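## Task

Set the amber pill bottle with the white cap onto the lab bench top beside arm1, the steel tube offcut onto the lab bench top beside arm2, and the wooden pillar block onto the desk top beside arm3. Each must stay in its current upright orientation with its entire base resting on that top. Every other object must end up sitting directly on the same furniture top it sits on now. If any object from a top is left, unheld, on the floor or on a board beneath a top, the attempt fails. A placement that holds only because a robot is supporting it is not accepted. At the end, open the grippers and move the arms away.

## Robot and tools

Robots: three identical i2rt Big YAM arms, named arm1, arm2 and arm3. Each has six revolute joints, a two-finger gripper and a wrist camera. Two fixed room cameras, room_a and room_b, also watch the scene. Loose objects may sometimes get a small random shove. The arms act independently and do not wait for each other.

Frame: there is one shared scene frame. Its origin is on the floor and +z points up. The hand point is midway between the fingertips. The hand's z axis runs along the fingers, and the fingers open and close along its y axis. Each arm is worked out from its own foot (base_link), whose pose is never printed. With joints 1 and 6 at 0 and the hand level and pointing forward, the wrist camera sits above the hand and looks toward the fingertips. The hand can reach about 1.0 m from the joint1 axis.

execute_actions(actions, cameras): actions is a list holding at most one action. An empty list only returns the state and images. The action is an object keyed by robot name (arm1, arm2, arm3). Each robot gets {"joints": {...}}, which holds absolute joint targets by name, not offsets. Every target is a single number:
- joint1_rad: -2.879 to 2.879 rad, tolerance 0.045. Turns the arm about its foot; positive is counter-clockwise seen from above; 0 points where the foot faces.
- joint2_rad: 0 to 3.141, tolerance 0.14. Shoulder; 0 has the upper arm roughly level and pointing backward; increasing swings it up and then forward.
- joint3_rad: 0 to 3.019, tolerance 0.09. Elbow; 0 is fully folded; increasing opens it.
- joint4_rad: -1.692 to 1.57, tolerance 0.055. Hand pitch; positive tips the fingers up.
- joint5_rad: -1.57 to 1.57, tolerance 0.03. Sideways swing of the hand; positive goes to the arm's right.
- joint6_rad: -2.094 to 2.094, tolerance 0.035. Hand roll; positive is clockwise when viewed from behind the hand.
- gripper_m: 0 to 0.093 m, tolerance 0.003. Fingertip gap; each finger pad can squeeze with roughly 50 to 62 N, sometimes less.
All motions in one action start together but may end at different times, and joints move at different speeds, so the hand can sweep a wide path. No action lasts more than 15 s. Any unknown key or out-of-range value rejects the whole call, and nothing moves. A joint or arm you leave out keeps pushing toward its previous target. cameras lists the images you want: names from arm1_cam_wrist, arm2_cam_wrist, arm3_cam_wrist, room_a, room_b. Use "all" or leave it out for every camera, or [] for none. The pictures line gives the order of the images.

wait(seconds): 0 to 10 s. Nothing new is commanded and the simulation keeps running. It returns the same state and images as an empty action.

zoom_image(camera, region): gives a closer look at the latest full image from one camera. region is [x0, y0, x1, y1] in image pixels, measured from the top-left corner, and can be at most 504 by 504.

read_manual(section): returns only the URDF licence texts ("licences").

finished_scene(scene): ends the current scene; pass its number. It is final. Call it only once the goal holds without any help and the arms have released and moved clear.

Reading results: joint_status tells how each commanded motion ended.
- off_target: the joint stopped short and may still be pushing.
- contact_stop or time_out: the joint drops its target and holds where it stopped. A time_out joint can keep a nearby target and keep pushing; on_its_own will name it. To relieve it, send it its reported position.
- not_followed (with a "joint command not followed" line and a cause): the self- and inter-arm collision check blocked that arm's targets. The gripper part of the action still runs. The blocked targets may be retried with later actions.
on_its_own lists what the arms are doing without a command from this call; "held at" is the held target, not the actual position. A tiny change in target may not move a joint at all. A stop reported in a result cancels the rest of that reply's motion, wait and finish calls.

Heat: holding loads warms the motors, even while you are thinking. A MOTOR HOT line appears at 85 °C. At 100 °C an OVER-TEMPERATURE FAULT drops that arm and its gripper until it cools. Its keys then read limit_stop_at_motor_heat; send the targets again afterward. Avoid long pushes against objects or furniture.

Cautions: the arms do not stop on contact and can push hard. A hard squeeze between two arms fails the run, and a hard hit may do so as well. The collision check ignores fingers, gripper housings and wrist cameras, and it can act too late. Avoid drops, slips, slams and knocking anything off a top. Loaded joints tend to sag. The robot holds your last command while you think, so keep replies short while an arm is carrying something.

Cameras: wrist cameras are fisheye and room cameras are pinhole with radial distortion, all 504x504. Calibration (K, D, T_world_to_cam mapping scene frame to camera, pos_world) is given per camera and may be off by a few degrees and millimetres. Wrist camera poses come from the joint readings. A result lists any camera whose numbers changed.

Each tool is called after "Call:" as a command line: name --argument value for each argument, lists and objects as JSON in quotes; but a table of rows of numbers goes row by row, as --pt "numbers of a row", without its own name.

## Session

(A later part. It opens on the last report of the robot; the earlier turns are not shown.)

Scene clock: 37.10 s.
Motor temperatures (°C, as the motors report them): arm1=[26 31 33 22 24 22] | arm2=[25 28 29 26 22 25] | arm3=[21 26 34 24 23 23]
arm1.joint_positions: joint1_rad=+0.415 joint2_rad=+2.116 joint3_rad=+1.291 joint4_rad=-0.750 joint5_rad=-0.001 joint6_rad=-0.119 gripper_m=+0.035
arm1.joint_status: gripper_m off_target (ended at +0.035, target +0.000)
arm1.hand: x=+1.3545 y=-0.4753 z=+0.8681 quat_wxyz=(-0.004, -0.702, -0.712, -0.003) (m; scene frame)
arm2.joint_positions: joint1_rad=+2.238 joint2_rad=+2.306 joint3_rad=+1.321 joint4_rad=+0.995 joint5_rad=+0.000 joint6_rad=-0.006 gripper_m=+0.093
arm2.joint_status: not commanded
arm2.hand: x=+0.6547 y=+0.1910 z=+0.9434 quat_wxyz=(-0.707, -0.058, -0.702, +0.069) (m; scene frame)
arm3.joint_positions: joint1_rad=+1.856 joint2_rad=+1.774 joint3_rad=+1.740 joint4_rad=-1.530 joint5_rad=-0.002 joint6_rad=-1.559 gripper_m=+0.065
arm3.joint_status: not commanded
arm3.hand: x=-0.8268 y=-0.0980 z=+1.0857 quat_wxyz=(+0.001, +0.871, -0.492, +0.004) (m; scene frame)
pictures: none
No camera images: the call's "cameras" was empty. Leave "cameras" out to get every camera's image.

Call:
execute_actions --actions '[{"arm1":{"joints":{"joint2_rad":1.8,"joint3_rad":1.37,"joint4_rad":-1.12}}}]' --cameras '[]'

Call:
execute_actions --actions '[{"arm1":{"joints":{"joint1_rad":-1.252,"joint2_rad":2.05,"joint3_rad":1.8,"joint4_rad":-1.27,"joint6_rad":1.57}}}]' --cameras '[]'

Call:
execute_actions --actions '[{"arm2":{"joints":{"joint2_rad":2.56,"joint3_rad":1.925,"joint4_rad":0.65}}}]' --cameras '["arm2_cam_wrist","arm1_cam_wrist"]'

Scene clock: 38.93 s.
Motor temperatures (°C, as the motors report them): arm1=[26 31 33 22 24 22] | arm2=[25 28 29 26 22 25] | arm3=[21 26 34 24 23 23]
arm1.joint_positions: joint1_rad=+0.415 joint2_rad=+1.801 joint3_rad=+1.341 joint4_rad=-1.112 joint5_rad=-0.001 joint6_rad=-0.119 gripper_m=+0.035
arm1.joint_status: all done
arm1.hand: x=+1.3550 y=-0.4561 z=+1.0434 quat_wxyz=(-0.005, -0.702, -0.712, -0.002) (m; scene frame)
arm2.joint_positions: joint1_rad=+2.238 joint2_rad=+2.306 joint3_rad=+1.321 joint4_rad=+0.995 joint5_rad=+0.000 joint6_rad=-0.006 gripper_m=+0.093
arm2.joint_status: not commanded
arm2.hand: x=+0.6547 y=+0.1910 z=+0.9434 quat_wxyz=(-0.707, -0.058, -0.702, +0.069) (m; scene frame)
arm3.joint_positions: joint1_rad=+1.856 joint2_rad=+1.774 joint3_rad=+1.740 joint4_rad=-1.530 joint5_rad=-0.002 joint6_rad=-1.559 gripper_m=+0.065
arm3.joint_status: not commanded
arm3.hand: x=-0.8268 y=-0.0980 z=+1.0857 quat_wxyz=(+0.001, +0.871, -0.492, +0.004) (m; scene frame)
pictures: none
No camera images: the call's "cameras" was empty. Leave "cameras" out to get every camera's image.

Scene clock: 41.17 s.
Motor temperatures (°C, as the motors report them): arm1=[26 31 34 22 24 22] | arm2=[25 28 29 26 22 25] | arm3=[21 26 35 24 23 23]
arm1.joint_positions: joint1_rad=-1.259 joint2_rad=+2.090 joint3_rad=+1.780 joint4_rad=-1.262 joint5_rad=+0.002 joint6_rad=+1.560 gripper_m=+0.035
arm1.joint_status: all done
arm1.hand: x=+0.7902 y=+0.1881 z=+1.0304 quat_wxyz=(+0.003, -0.634, +0.773, -0.004) (m; scene frame)
arm2.joint_positions: joint1_rad=+2.238 joint2_rad=+2.306 joint3_rad=+1.321 joint4_rad=+0.995 joint5_rad=+0.000 joint6_rad=-0.006 gripper_m=+0.093
arm2.joint_status: not commanded
arm2.hand: x=+0.6547 y=+0.1910 z=+0.9434 quat_wxyz=(-0.707, -0.058, -0.702, +0.069) (m; scene frame)
arm3.joint_positions: joint1_rad=+1.856 joint2_rad=+1.774 joint3_rad=+1.740 joint4_rad=-1.530 joint5_rad=-0.002 joint6_rad=-1.559 gripper_m=+0.065
arm3.joint_status: not commanded
arm3.hand: x=-0.8268 y=-0.0980 z=+1.0857 quat_wxyz=(+0.001, +0.871, -0.492, +0.004) (m; scene frame)
pictures: none
No camera images: the call's "cameras" was empty. Leave "cameras" out to get every camera's image.

Scene clock: 42.63 s.
Motor temperatures (°C, as the motors report them): arm1=[26 31 34 22 24 22] | arm2=[25 28 30 26 22 25] | arm3=[21 26 35 24 23 23]
arm1.joint_positions: joint1_rad=-1.259 joint2_rad=+2.090 joint3_rad=+1.780 joint4_rad=-1.262 joint5_rad=+0.002 joint6_rad=+1.561 gripper_m=+0.035
arm1.joint_status: not commanded
arm1.hand: x=+0.7902 y=+0.1881 z=+1.0304 quat_wxyz=(+0.003, -0.634, +0.773, -0.004) (m; scene frame)
arm2.joint_positions: joint1_rad=+2.238 joint2_rad=+2.534 joint3_rad=+1.891 joint4_rad=+0.655 joint5_rad=+0.000 joint6_rad=-0.006 gripper_m=+0.093
arm2.joint_status: all done
arm2.hand: x=+0.7923 y=+0.1660 z=+0.9583 quat_wxyz=(-0.707, -0.058, -0.701, +0.069) (m; scene frame)
arm3.joint_positions: joint1_rad=+1.856 joint2_rad=+1.774 joint3_rad=+1.740 joint4_rad=-1.530 joint5_rad=-0.002 joint6_rad=-1.559 gripper_m=+0.065
arm3.joint_status: not commanded
arm3.hand: x=-0.8268 y=-0.0980 z=+1.0857 quat_wxyz=(+0.001, +0.871, -0.492, +0.004) (m; scene frame)
pictures: arm1_cam_wrist, arm2_cam_wrist
camera_calibration (this result's frames):
arm1_cam_wrist: T_world_to_cam=[[0.980761, -0.19511, 0.00628901, -0.747386], [-0.160556, -0.787908, 0.594494, -0.335322], [-0.111037, -0.584067, -0.804075, 1.14902], [0, 0, 0, 1]] pos_world=[0.806753, 0.261081, 1.12795]
arm2_cam_wrist: T_world_to_cam=[[-0.173187, -0.984475, 0.0285534, 0.268867], [-0.578807, 0.0782806, -0.811699, 1.22655], [0.796862, -0.157103, -0.583378, 0.0735438], [0, 0, 0, 1]] pos_world=[0.697897, 0.180231, 1.03082]
Images, in order (width x height): arm1_cam_wrist 504x504, arm2_cam_wrist 504x504.

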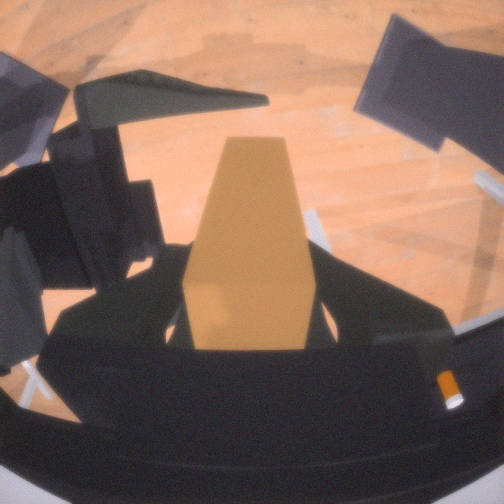

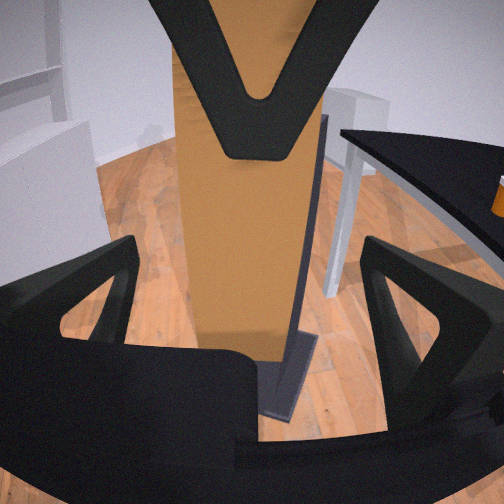

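Call:
execute_actions --actions '[{"arm2":{"joints":{"gripper_m":0.0,"joint2_rad":2.54}}}]' --cameras '[]'

Call:
execute_actions --actions '[{"arm1":{"joints":{"gripper_m":0.07}}}]' --cameras '[]'

Call:
execute_actions --actions '[{"arm1":{"joints":{"joint2_rad":1.96,"joint3_rad":1.87,"joint4_rad":-1.43}}}]' --cameras '[]'

Call:
execute_actions --actions '[{"arm2":{"joints":{"joint1_rad":-0.195,"joint2_rad":2.48,"joint3_rad":1.555,"joint4_rad":0.94}},"arm1":{"joints":{"joint2_rad":1.2,"joint3_rad":1.2,"joint4_rad":-1.2}},"arm3":{"joints":{"gripper_m":0.08}}}]' --cameras '["arm3_cam_wrist","arm2_cam_wrist"]'

Scene clock: 43.93 s.
Motor temperatures (°C, as the motors report them): arm1=[26 31 34 22 24 22] | arm2=[25 28 30 26 22 25] | arm3=[21 26 35 24 23 23]
arm1.joint_positions: joint1_rad=-1.258 joint2_rad=+2.090 joint3_rad=+1.780 joint4_rad=-1.262 joint5_rad=-0.003 joint6_rad=+1.556 gripper_m=+0.035
arm1.joint_status: not commanded
arm1.hand: x=+0.7900 y=+0.1866 z=+1.0304 quat_wxyz=(+0.001, -0.636, +0.771, -0.006) (m; scene frame)
arm2.joint_positions: joint1_rad=+2.239 joint2_rad=+2.534 joint3_rad=+1.891 joint4_rad=+0.655 joint5_rad=+0.004 joint6_rad=+0.000 gripper_m=+0.034
arm2.joint_status: gripper_m off_target (ended at +0.034, target +0.000); the others done
arm2.hand: x=+0.7922 y=+0.1656 z=+0.9583 quat_wxyz=(-0.708, -0.062, -0.701, +0.069) (m; scene frame)
arm3.joint_positions: joint1_rad=+1.856 joint2_rad=+1.774 joint3_rad=+1.740 joint4_rad=-1.530 joint5_rad=-0.002 joint6_rad=-1.559 gripper_m=+0.065
arm3.joint_status: not commanded
arm3.hand: x=-0.8268 y=-0.0980 z=+1.0857 quat_wxyz=(+0.001, +0.871, -0.492, +0.004) (m; scene frame)
pictures: none
No camera images: the call's "cameras" was empty. Leave "cameras" out to get every camera's image.

Scene clock: 44.60 s.
Motor temperatures (°C, as the motors report them): arm1=[26 32 34 22 24 22] | arm2=[25 28 30 26 22 25] | arm3=[21 26 35 24 23 23]
arm1.joint_positions: joint1_rad=-1.258 joint2_rad=+2.090 joint3_rad=+1.780 joint4_rad=-1.262 joint5_rad=-0.003 joint6_rad=+1.561 gripper_m=+0.070
arm1.joint_status: all done
arm1.hand: x=+0.7899 y=+0.1866 z=+1.0306 quat_wxyz=(+0.001, -0.635, +0.773, -0.006) (m; scene frame)
arm2.joint_positions: joint1_rad=+2.239 joint2_rad=+2.534 joint3_rad=+1.891 joint4_rad=+0.653 joint5_rad=+0.002 joint6_rad=+0.000 gripper_m=+0.034
arm2.joint_status: not commanded
arm2.hand: x=+0.7923 y=+0.1659 z=+0.9579 quat_wxyz=(-0.707, -0.061, -0.701, +0.068) (m; scene frame)
arm3.joint_positions: joint1_rad=+1.856 joint2_rad=+1.774 joint3_rad=+1.740 joint4_rad=-1.530 joint5_rad=-0.002 joint6_rad=-1.559 gripper_m=+0.065
arm3.joint_status: not commanded
arm3.hand: x=-0.8268 y=-0.0980 z=+1.0857 quat_wxyz=(+0.001, +0.871, -0.492, +0.004) (m; scene frame)
pictures: none
No camera images: the call's "cameras" was empty. Leave "cameras" out to get every camera's image.

Scene clock: 45.83 s.
Motor temperatures (°C, as the motors report them): arm1=[26 32 34 22 24 22] | arm2=[25 29 31 26 22 25] | arm3=[21 26 35 24 23 23]
arm1.joint_positions: joint1_rad=-1.258 joint2_rad=+1.967 joint3_rad=+1.826 joint4_rad=-1.422 joint5_rad=-0.003 joint6_rad=+1.561 gripper_m=+0.070
arm1.joint_status: all done
arm1.hand: x=+0.8099 y=+0.1827 z=+1.1221 quat_wxyz=(-0.002, -0.634, +0.773, -0.002) (m; scene frame)
arm2.joint_positions: joint1_rad=+2.239 joint2_rad=+2.534 joint3_rad=+1.891 joint4_rad=+0.652 joint5_rad=+0.002 joint6_rad=+0.000 gripper_m=+0.034
arm2.joint_status: not commanded
arm2.hand: x=+0.7923 y=+0.1660 z=+0.9577 quat_wxyz=(-0.706, -0.061, -0.702, +0.068) (m; scene frame)
arm3.joint_positions: joint1_rad=+1.856 joint2_rad=+1.774 joint3_rad=+1.740 joint4_rad=-1.530 joint5_rad=-0.002 joint6_rad=-1.559 gripper_m=+0.065
arm3.joint_status: not commanded
arm3.hand: x=-0.8268 y=-0.0980 z=+1.0857 quat_wxyz=(+0.001, +0.871, -0.492, +0.004) (m; scene frame)
pictures: none
No camera images: the call's "cameras" was empty. Leave "cameras" out to get every camera's image.

Scene clock: 48.40 s.
Motor temperatures (°C, as the motors report them): arm1=[26 31 34 22 24 22] | arm2=[25 29 31 26 22 25] | arm3=[21 26 35 24 23 23]
arm1.joint_positions: joint1_rad=-1.258 joint2_rad=+1.192 joint3_rad=+1.200 joint4_rad=-1.213 joint5_rad=-0.003 joint6_rad=+1.562 gripper_m=+0.070
arm1.joint_status: all done
arm1.hand: x=+1.0007 y=+0.1433 z=+1.2505 quat_wxyz=(-0.114, -0.624, +0.761, +0.137) (m; scene frame)
arm2.joint_positions: joint1_rad=-0.189 joint2_rad=+2.473 joint3_rad=+1.564 joint4_rad=+0.918 joint5_rad=+0.000 joint6_rad=+0.000 gripper_m=+0.034
arm2.joint_status: all done
arm2.hand: x=-0.8413 y=-0.0951 z=+0.9136 quat_wxyz=(-0.189, -0.677, -0.183, +0.687) (m; scene frame)
arm3.joint_positions: joint1_rad=+1.856 joint2_rad=+1.774 joint3_rad=+1.740 joint4_rad=-1.530 joint5_rad=-0.002 joint6_rad=-1.559 gripper_m=+0.080
arm3.joint_status: all done
arm3.hand: x=-0.8268 y=-0.0980 z=+1.0857 quat_wxyz=(+0.001, +0.871, -0.492, +0.004) (m; scene frame)
pictures: arm2_cam_wrist, arm3_cam_wrist
camera_calibration (this result's frames):
arm2_cam_wrist: T_world_to_cam=[[-0.51325, 0.858204, 0.00776328, -0.361678], [0.493771, 0.302675, -0.815217, 1.19206], [-0.701972, -0.414577, -0.579104, 0.0187959], [0, 0, 0, 1]] pos_world=[-0.761041, -0.0426199, 0.985478]
arm3_cam_wrist: T_world_to_cam=[[0.851002, 0.525101, -0.00808751, 0.762474], [0.423374, -0.676864, 0.60217, -0.364206], [0.310726, -0.515872, -0.798327, 1.19914], [0, 0, 0, 1]] pos_world=[-0.867275, -0.0282917, 1.18279]
Images, in order (width x height): arm2_cam_wrist 504x504, arm3_cam_wrist 504x504.

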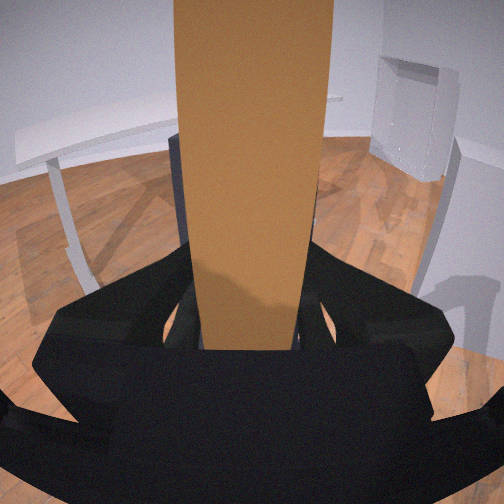

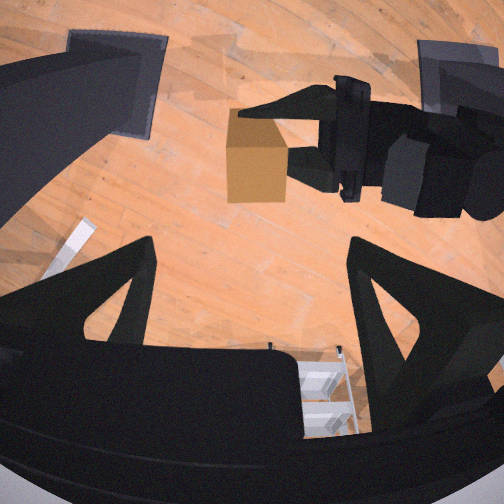

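Call:
execute_actions --actions '[{"arm3":{"joints":{"joint2_rad":1.832,"joint3_rad":1.548,"joint4_rad":-1.265}}}]' --cameras '["arm3_cam_wrist"]'

Call:
execute_actions --actions '[{"arm3":{"joints":{"gripper_m":0.0}}}]' --cameras '["arm2_cam_wrist"]'

Scene clock: 50.83 s.
Motor temperatures (°C, as the motors report them): arm1=[26 31 34 22 24 22] | arm2=[25 29 30 26 22 25] | arm3=[21 26 35 24 23 23]
arm1.joint_positions: joint1_rad=-1.258 joint2_rad=+1.192 joint3_rad=+1.200 joint4_rad=-1.213 joint5_rad=-0.003 joint6_rad=+1.562 gripper_m=+0.070
arm1.joint_status: not commanded
arm1.hand: x=+1.0007 y=+0.1433 z=+1.2505 quat_wxyz=(-0.114, -0.624, +0.761, +0.137) (m; scene frame)
arm2.joint_positions: joint1_rad=-0.189 joint2_rad=+2.473 joint3_rad=+1.564 joint4_rad=+0.918 joint5_rad=+0.000 joint6_rad=+0.000 gripper_m=+0.034
arm2.joint_status: not commanded
arm2.hand: x=-0.8413 y=-0.0951 z=+0.9136 quat_wxyz=(-0.189, -0.677, -0.183, +0.687) (m; scene frame)
arm3.joint_positions: joint1_rad=+1.856 joint2_rad=+1.837 joint3_rad=+1.540 joint4_rad=-1.277 joint5_rad=-0.002 joint6_rad=-1.559 gripper_m=+0.080
arm3.joint_status: all done
arm3.hand: x=-0.8241 y=-0.0976 z=+0.9771 quat_wxyz=(+0.006, +0.871, -0.492, +0.002) (m; scene frame)
pictures: arm3_cam_wrist
camera_calibration (this result's frames):
arm3_cam_wrist: T_world_to_cam=[[0.850941, 0.52494, -0.0183859, 0.769075], [0.428577, -0.673646, 0.602099, -0.295031], [0.30368, -0.52023, -0.79821, 1.10545], [0, 0, 0, 1]] pos_world=[-0.863696, -0.0273769, 1.07416]
Images, in order (width x height): arm3_cam_wrist 504x504.

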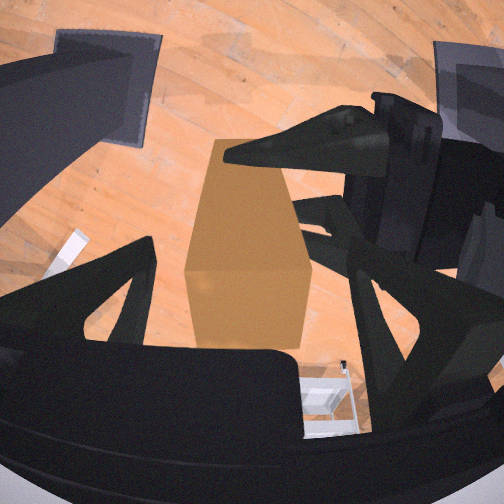

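Scene clock: 51.50 s.
Motor temperatures (°C, as the motors report them): arm1=[26 31 34 22 24 22] | arm2=[25 29 30 26 22 25] | arm3=[21 26 35 24 23 23]
arm1.joint_positions: joint1_rad=-1.258 joint2_rad=+1.192 joint3_rad=+1.200 joint4_rad=-1.213 joint5_rad=-0.003 joint6_rad=+1.562 gripper_m=+0.070
arm1.joint_status: not commanded
arm1.hand: x=+1.0007 y=+0.1433 z=+1.2505 quat_wxyz=(-0.114, -0.624, +0.761, +0.137) (m; scene frame)
arm2.joint_positions: joint1_rad=-0.189 joint2_rad=+2.473 joint3_rad=+1.561 joint4_rad=+0.922 joint5_rad=+0.000 joint6_rad=+0.002 gripper_m=+0.034
arm2.joint_status: not commanded
arm2.hand: x=-0.8404 y=-0.0946 z=+0.9129 quat_wxyz=(-0.190, -0.677, -0.182, +0.687) (m; scene frame)
arm3.joint_positions: joint1_rad=+1.856 joint2_rad=+1.836 joint3_rad=+1.538 joint4_rad=-1.276 joint5_rad=-0.002 joint6_rad=-1.559 gripper_m=+0.035
arm3.joint_status: gripper_m off_target (ended at +0.035, target +0.000)
arm3.hand: x=-0.8244 y=-0.0978 z=+0.9770 quat_wxyz=(+0.006, +0.871, -0.492, +0.002) (m; scene frame)
pictures: arm2_cam_wrist
camera_calibration (this result's frames):
arm2_cam_wrist: T_world_to_cam=[[-0.513273, 0.858203, 0.00623997, -0.360291], [0.494128, 0.301456, -0.815452, 1.19128], [-0.701704, -0.415466, -0.578791, 0.0190767], [0, 0, 0, 1]] pos_world=[-0.760183, -0.0419889, 0.984717]
Images, in order (width x height): arm2_cam_wrist 504x504.

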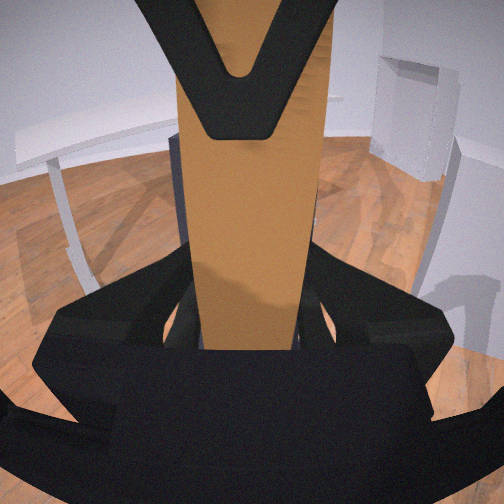

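Call:
execute_actions --actions '[{"arm2":{"joints":{"gripper_m":0.093}}}]' --cameras '[]'

Call:
execute_actions --actions '[{"arm3":{"joints":{"joint2_rad":1.7,"joint3_rad":1.64,"joint4_rad":-1.49}}}]' --cameras '[]'

Call:
execute_actions --actions '[{"arm3":{"joints":{"joint1_rad":-0.53,"joint2_rad":2.1,"joint3_rad":1.9,"joint4_rad":-1.33}},"arm2":{"joints":{"joint2_rad":1.6,"joint3_rad":1.0,"joint4_rad":0.4}}}]' --cameras '[]'

Call:
execute_actions --actions '[{"arm3":{"joints":{"joint2_rad":2.198,"joint3_rad":1.852,"joint4_rad":-1.195}}}]' --cameras '["arm3_cam_wrist"]'

Scene clock: 52.73 s.
Motor temperatures (°C, as the motors report them): arm1=[26 30 34 22 24 22] | arm2=[25 29 30 26 22 25] | arm3=[21 26 35 24 23 23]
arm1.joint_positions: joint1_rad=-1.258 joint2_rad=+1.192 joint3_rad=+1.200 joint4_rad=-1.213 joint5_rad=-0.003 joint6_rad=+1.562 gripper_m=+0.070
arm1.joint_status: not commanded
arm1.hand: x=+1.0007 y=+0.1433 z=+1.2505 quat_wxyz=(-0.114, -0.624, +0.761, +0.137) (m; scene frame)
arm2.joint_positions: joint1_rad=-0.189 joint2_rad=+2.473 joint3_rad=+1.561 joint4_rad=+0.926 joint5_rad=+0.000 joint6_rad=+0.002 gripper_m=+0.093
arm2.joint_status: all done
arm2.hand: x=-0.8404 y=-0.0946 z=+0.9138 quat_wxyz=(-0.191, -0.676, -0.182, +0.688) (m; scene frame)
arm3.joint_positions: joint1_rad=+1.856 joint2_rad=+1.836 joint3_rad=+1.538 joint4_rad=-1.275 joint5_rad=-0.002 joint6_rad=-1.559 gripper_m=+0.035
arm3.joint_status: not commanded
arm3.hand: x=-0.8242 y=-0.0977 z=+0.9770 quat_wxyz=(+0.006, +0.871, -0.492, +0.002) (m; scene frame)
pictures: none
No camera images: the call's "cameras" was empty. Leave "cameras" out to get every camera's image.

Scene clock: 53.97 s.
Motor temperatures (°C, as the motors report them): arm1=[26 30 34 22 24 22] | arm2=[25 29 30 26 22 25] | arm3=[21 26 35 24 23 23]
arm1.joint_positions: joint1_rad=-1.258 joint2_rad=+1.192 joint3_rad=+1.200 joint4_rad=-1.213 joint5_rad=-0.003 joint6_rad=+1.562 gripper_m=+0.070
arm1.joint_status: not commanded
arm1.hand: x=+1.0007 y=+0.1433 z=+1.2505 quat_wxyz=(-0.114, -0.624, +0.761, +0.137) (m; scene frame)
arm2.joint_positions: joint1_rad=-0.189 joint2_rad=+2.473 joint3_rad=+1.561 joint4_rad=+0.926 joint5_rad=+0.000 joint6_rad=+0.002 gripper_m=+0.093
arm2.joint_status: not commanded
arm2.hand: x=-0.8404 y=-0.0946 z=+0.9138 quat_wxyz=(-0.191, -0.676, -0.182, +0.688) (m; scene frame)
arm3.joint_positions: joint1_rad=+1.856 joint2_rad=+1.691 joint3_rad=+1.608 joint4_rad=-1.480 joint5_rad=-0.002 joint6_rad=-1.559 gripper_m=+0.035
arm3.joint_status: all done
arm3.hand: x=-0.8532 y=-0.1144 z=+1.0777 quat_wxyz=(+0.001, +0.871, -0.492, +0.004) (m; scene frame)
pictures: none
No camera images: the call's "cameras" was empty. Leave "cameras" out to get every camera's image.

Scene clock: 56.53 s.
Motor temperatures (°C, as the motors report them): arm1=[26 30 34 22 24 22] | arm2=[25 29 30 26 22 25] | arm3=[21 26 35 24 23 23]
arm1.joint_positions: joint1_rad=-1.258 joint2_rad=+1.192 joint3_rad=+1.200 joint4_rad=-1.213 joint5_rad=-0.003 joint6_rad=+1.562 gripper_m=+0.070
arm1.joint_status: not commanded
arm1.hand: x=+1.0007 y=+0.1433 z=+1.2505 quat_wxyz=(-0.114, -0.624, +0.761, +0.137) (m; scene frame)
arm2.joint_positions: joint1_rad=-0.189 joint2_rad=+1.578 joint3_rad=+1.016 joint4_rad=+0.409 joint5_rad=+0.000 joint6_rad=+0.002 gripper_m=+0.093
arm2.joint_status: all done
arm2.hand: x=-0.6828 y=+0.0000 z=+1.1672 quat_wxyz=(-0.175, -0.731, -0.197, +0.630) (m; scene frame)
arm3.joint_positions: joint1_rad=-0.526 joint2_rad=+2.121 joint3_rad=+1.870 joint4_rad=-1.322 joint5_rad=+0.001 joint6_rad=-1.560 gripper_m=+0.035
arm3.joint_status: all done
arm3.hand: x=-1.4583 y=-1.0139 z=+0.9442 quat_wxyz=(+0.000, -0.134, -0.991, +0.005) (m; scene frame)
pictures: none
No camera images: the call's "cameras" was empty. Leave "cameras" out to get every camera's image.

Scene clock: 57.53 s.
Motor temperatures (°C, as the motors report them): arm1=[26 30 34 22 24 22] | arm2=[25 29 30 26 22 25] | arm3=[21 26 35 24 23 23]
arm1.joint_positions: joint1_rad=-1.258 joint2_rad=+1.192 joint3_rad=+1.200 joint4_rad=-1.213 joint5_rad=-0.003 joint6_rad=+1.562 gripper_m=+0.070
arm1.joint_status: not commanded
arm1.hand: x=+1.0007 y=+0.1433 z=+1.2505 quat_wxyz=(-0.114, -0.624, +0.761, +0.137) (m; scene frame)
arm2.joint_positions: joint1_rad=-0.189 joint2_rad=+1.578 joint3_rad=+1.016 joint4_rad=+0.409 joint5_rad=+0.000 joint6_rad=+0.002 gripper_m=+0.093
arm2.joint_status: not commanded
arm2.hand: x=-0.6828 y=+0.0000 z=+1.1672 quat_wxyz=(-0.175, -0.731, -0.197, +0.630) (m; scene frame)
arm3.joint_positions: joint1_rad=-0.526 joint2_rad=+2.202 joint3_rad=+1.843 joint4_rad=-1.206 joint5_rad=+0.001 joint6_rad=-1.560 gripper_m=+0.035
arm3.joint_status: all done
arm3.hand: x=-1.4612 y=-1.0260 z=+0.8831 quat_wxyz=(+0.000, -0.134, -0.991, +0.008) (m; scene frame)
pictures: arm3_cam_wrist
camera_calibration (this result's frames):
arm3_cam_wrist: T_world_to_cam=[[-0.254294, -0.967102, 0.00700103, -1.37137], [-0.776908, 0.208584, 0.594059, -1.44003], [-0.575976, 0.145627, -0.804391, 0.144158], [0, 0, 0, 1]] pos_world=[-1.38447, -1.04687, 0.981026]
Images, in order (width x height): arm3_cam_wrist 504x504.

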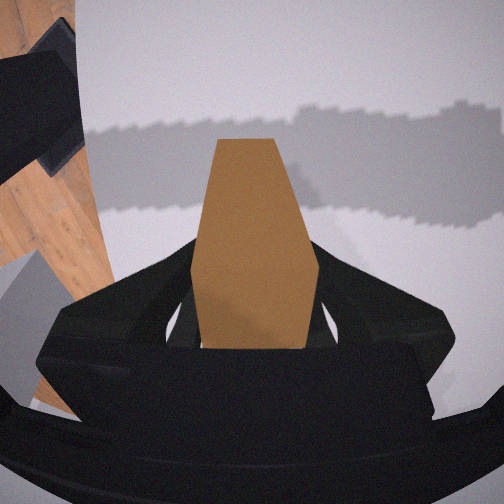

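Call:
execute_actions --actions '[{"arm3":{"joints":{"joint2_rad":2.235,"joint4_rad":-1.17}}}]' --cameras '[]'

Call:
execute_actions --actions '[{"arm3":{"joints":{"joint2_rad":2.255}}}]' --cameras '[]'

Scene clock: 58.57 s.
Motor temperatures (°C, as the motors report them): arm1=[26 30 34 22 24 22] | arm2=[25 29 30 26 22 25] | arm3=[21 27 35 24 23 23]
arm1.joint_positions: joint1_rad=-1.258 joint2_rad=+1.192 joint3_rad=+1.200 joint4_rad=-1.213 joint5_rad=-0.003 joint6_rad=+1.562 gripper_m=+0.070
arm1.joint_status: not commanded
arm1.hand: x=+1.0007 y=+0.1433 z=+1.2505 quat_wxyz=(-0.114, -0.624, +0.761, +0.137) (m; scene frame)
arm2.joint_positions: joint1_rad=-0.189 joint2_rad=+1.578 joint3_rad=+1.016 joint4_rad=+0.409 joint5_rad=+0.000 joint6_rad=+0.002 gripper_m=+0.093
arm2.joint_status: not commanded
arm2.hand: x=-0.6828 y=+0.0000 z=+1.1672 quat_wxyz=(-0.175, -0.731, -0.197, +0.630) (m; scene frame)
arm3.joint_positions: joint1_rad=-0.526 joint2_rad=+2.221 joint3_rad=+1.843 joint4_rad=-1.182 joint5_rad=+0.001 joint6_rad=-1.560 gripper_m=+0.035
arm3.joint_status: all done
arm3.hand: x=-1.4621 y=-1.0296 z=+0.8713 quat_wxyz=(+0.000, -0.134, -0.991, +0.011) (m; scene frame)
pictures: none
No camera images: the call's "cameras" was empty. Leave "cameras" out to get every camera's image.

Scene clock: 59.23 s.
Motor temperatures (°C, as the motors report them): arm1=[26 30 34 22 24 22] | arm2=[25 28 30 26 22 25] | arm3=[21 27 35 24 24 23]
arm1.joint_positions: joint1_rad=-1.258 joint2_rad=+1.192 joint3_rad=+1.200 joint4_rad=-1.213 joint5_rad=-0.003 joint6_rad=+1.562 gripper_m=+0.070
arm1.joint_status: not commanded
arm1.hand: x=+1.0007 y=+0.1433 z=+1.2505 quat_wxyz=(-0.114, -0.624, +0.761, +0.137) (m; scene frame)
arm2.joint_positions: joint1_rad=-0.189 joint2_rad=+1.578 joint3_rad=+1.016 joint4_rad=+0.409 joint5_rad=+0.000 joint6_rad=+0.002 gripper_m=+0.093
arm2.joint_status: not commanded
arm2.hand: x=-0.6828 y=+0.0000 z=+1.1672 quat_wxyz=(-0.175, -0.731, -0.197, +0.630) (m; scene frame)
arm3.joint_positions: joint1_rad=-0.526 joint2_rad=+2.229 joint3_rad=+1.843 joint4_rad=-1.180 joint5_rad=+0.002 joint6_rad=-1.560 gripper_m=+0.035
arm3.joint_status: all done
arm3.hand: x=-1.4623 y=-1.0290 z=+0.8661 quat_wxyz=(+0.000, -0.134, -0.991, +0.008) (m; scene frame)
pictures: none
No camera images: the call's "cameras" was empty. Leave "cameras" out to get every camera's image.

Call:
execute_actions --actions '[{"arm3":{"joints":{"joint2_rad":2.229,"gripper_m":0.09}}}]' --cameras '[]'

Call:
execute_actions --actions '[{"arm3":{"joints":{"joint2_rad":2.05,"joint3_rad":1.9,"joint4_rad":-1.4}}}]' --cameras '["arm3_cam_wrist","room_a","room_b"]'

Scene clock: 60.23 s.
Motor temperatures (°C, as the motors report them): arm1=[26 30 34 22 24 22] | arm2=[25 28 30 26 22 25] | arm3=[21 27 35 24 24 23]
arm1.joint_positions: joint1_rad=-1.258 joint2_rad=+1.192 joint3_rad=+1.200 joint4_rad=-1.213 joint5_rad=-0.003 joint6_rad=+1.562 gripper_m=+0.070
arm1.joint_status: not commanded
arm1.hand: x=+1.0007 y=+0.1433 z=+1.2505 quat_wxyz=(-0.114, -0.624, +0.761, +0.137) (m; scene frame)
arm2.joint_positions: joint1_rad=-0.189 joint2_rad=+1.578 joint3_rad=+1.016 joint4_rad=+0.409 joint5_rad=+0.000 joint6_rad=+0.002 gripper_m=+0.093
arm2.joint_status: not commanded
arm2.hand: x=-0.6828 y=+0.0000 z=+1.1672 quat_wxyz=(-0.175, -0.731, -0.197, +0.630) (m; scene frame)
arm3.joint_positions: joint1_rad=-0.526 joint2_rad=+2.229 joint3_rad=+1.843 joint4_rad=-1.180 joint5_rad=+0.002 joint6_rad=-1.560 gripper_m=+0.090
arm3.joint_status: all done
arm3.hand: x=-1.4623 y=-1.0290 z=+0.8661 quat_wxyz=(+0.000, -0.134, -0.991, +0.008) (m; scene frame)
pictures: none
No camera images: the call's "cameras" was empty. Leave "cameras" out to get every camera's image.

Scene clock: 61.57 s.
Motor temperatures (°C, as the motors report them): arm1=[26 29 34 22 24 22] | arm2=[25 28 30 26 22 25] | arm3=[21 27 35 24 24 23]
arm1.joint_positions: joint1_rad=-1.258 joint2_rad=+1.192 joint3_rad=+1.200 joint4_rad=-1.213 joint5_rad=-0.003 joint6_rad=+1.562 gripper_m=+0.070
arm1.joint_status: not commanded
arm1.hand: x=+1.0007 y=+0.1433 z=+1.2505 quat_wxyz=(-0.114, -0.624, +0.761, +0.137) (m; scene frame)
arm2.joint_positions: joint1_rad=-0.189 joint2_rad=+1.578 joint3_rad=+1.016 joint4_rad=+0.409 joint5_rad=+0.000 joint6_rad=+0.002 gripper_m=+0.093
arm2.joint_status: not commanded
arm2.hand: x=-0.6828 y=+0.0000 z=+1.1672 quat_wxyz=(-0.175, -0.731, -0.197, +0.630) (m; scene frame)
arm3.joint_positions: joint1_rad=-0.526 joint2_rad=+2.032 joint3_rad=+1.880 joint4_rad=-1.389 joint5_rad=+0.002 joint6_rad=-1.560 gripper_m=+0.090
arm3.joint_status: all done
arm3.hand: x=-1.4557 y=-1.0022 z=+1.0026 quat_wxyz=(+0.002, -0.134, -0.991, +0.020) (m; scene frame)
pictures: arm3_cam_wrist, room_a, room_b
camera_calibration (this result's frames):
arm3_cam_wrist: T_world_to_cam=[[-0.254631, -0.966553, 0.0306464, -1.37146], [-0.773015, 0.222482, 0.594095, -1.49212], [-0.581043, 0.127585, -0.803811, 0.213921], [0, 0, 0, 1]] pos_world=[-1.37835, -1.02091, 1.10044]
Images, in order (width x height): arm3_cam_wrist 504x504, room_a 504x504, room_b 504x504.

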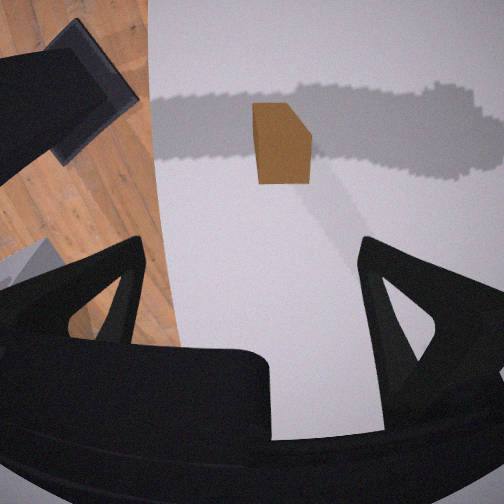

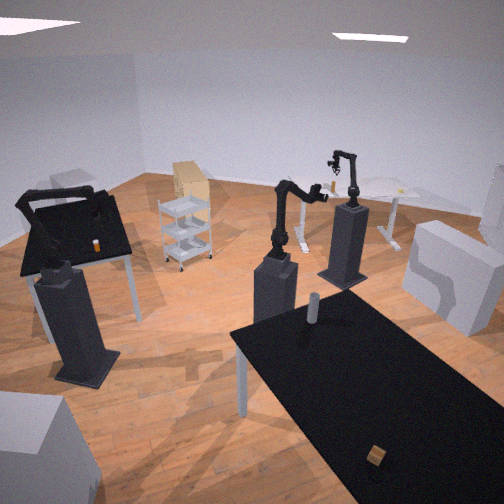

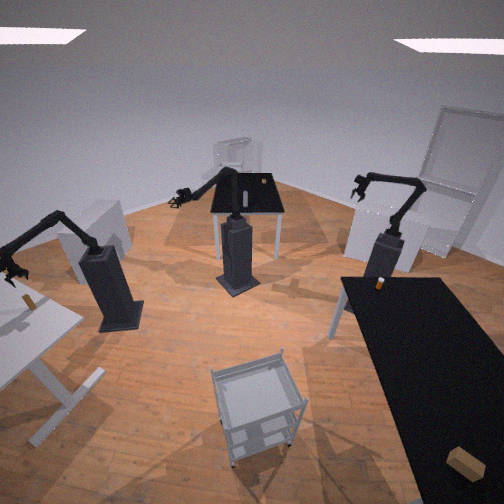

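Call:
finished_scene --scene 2

The scene is finished: the task was done.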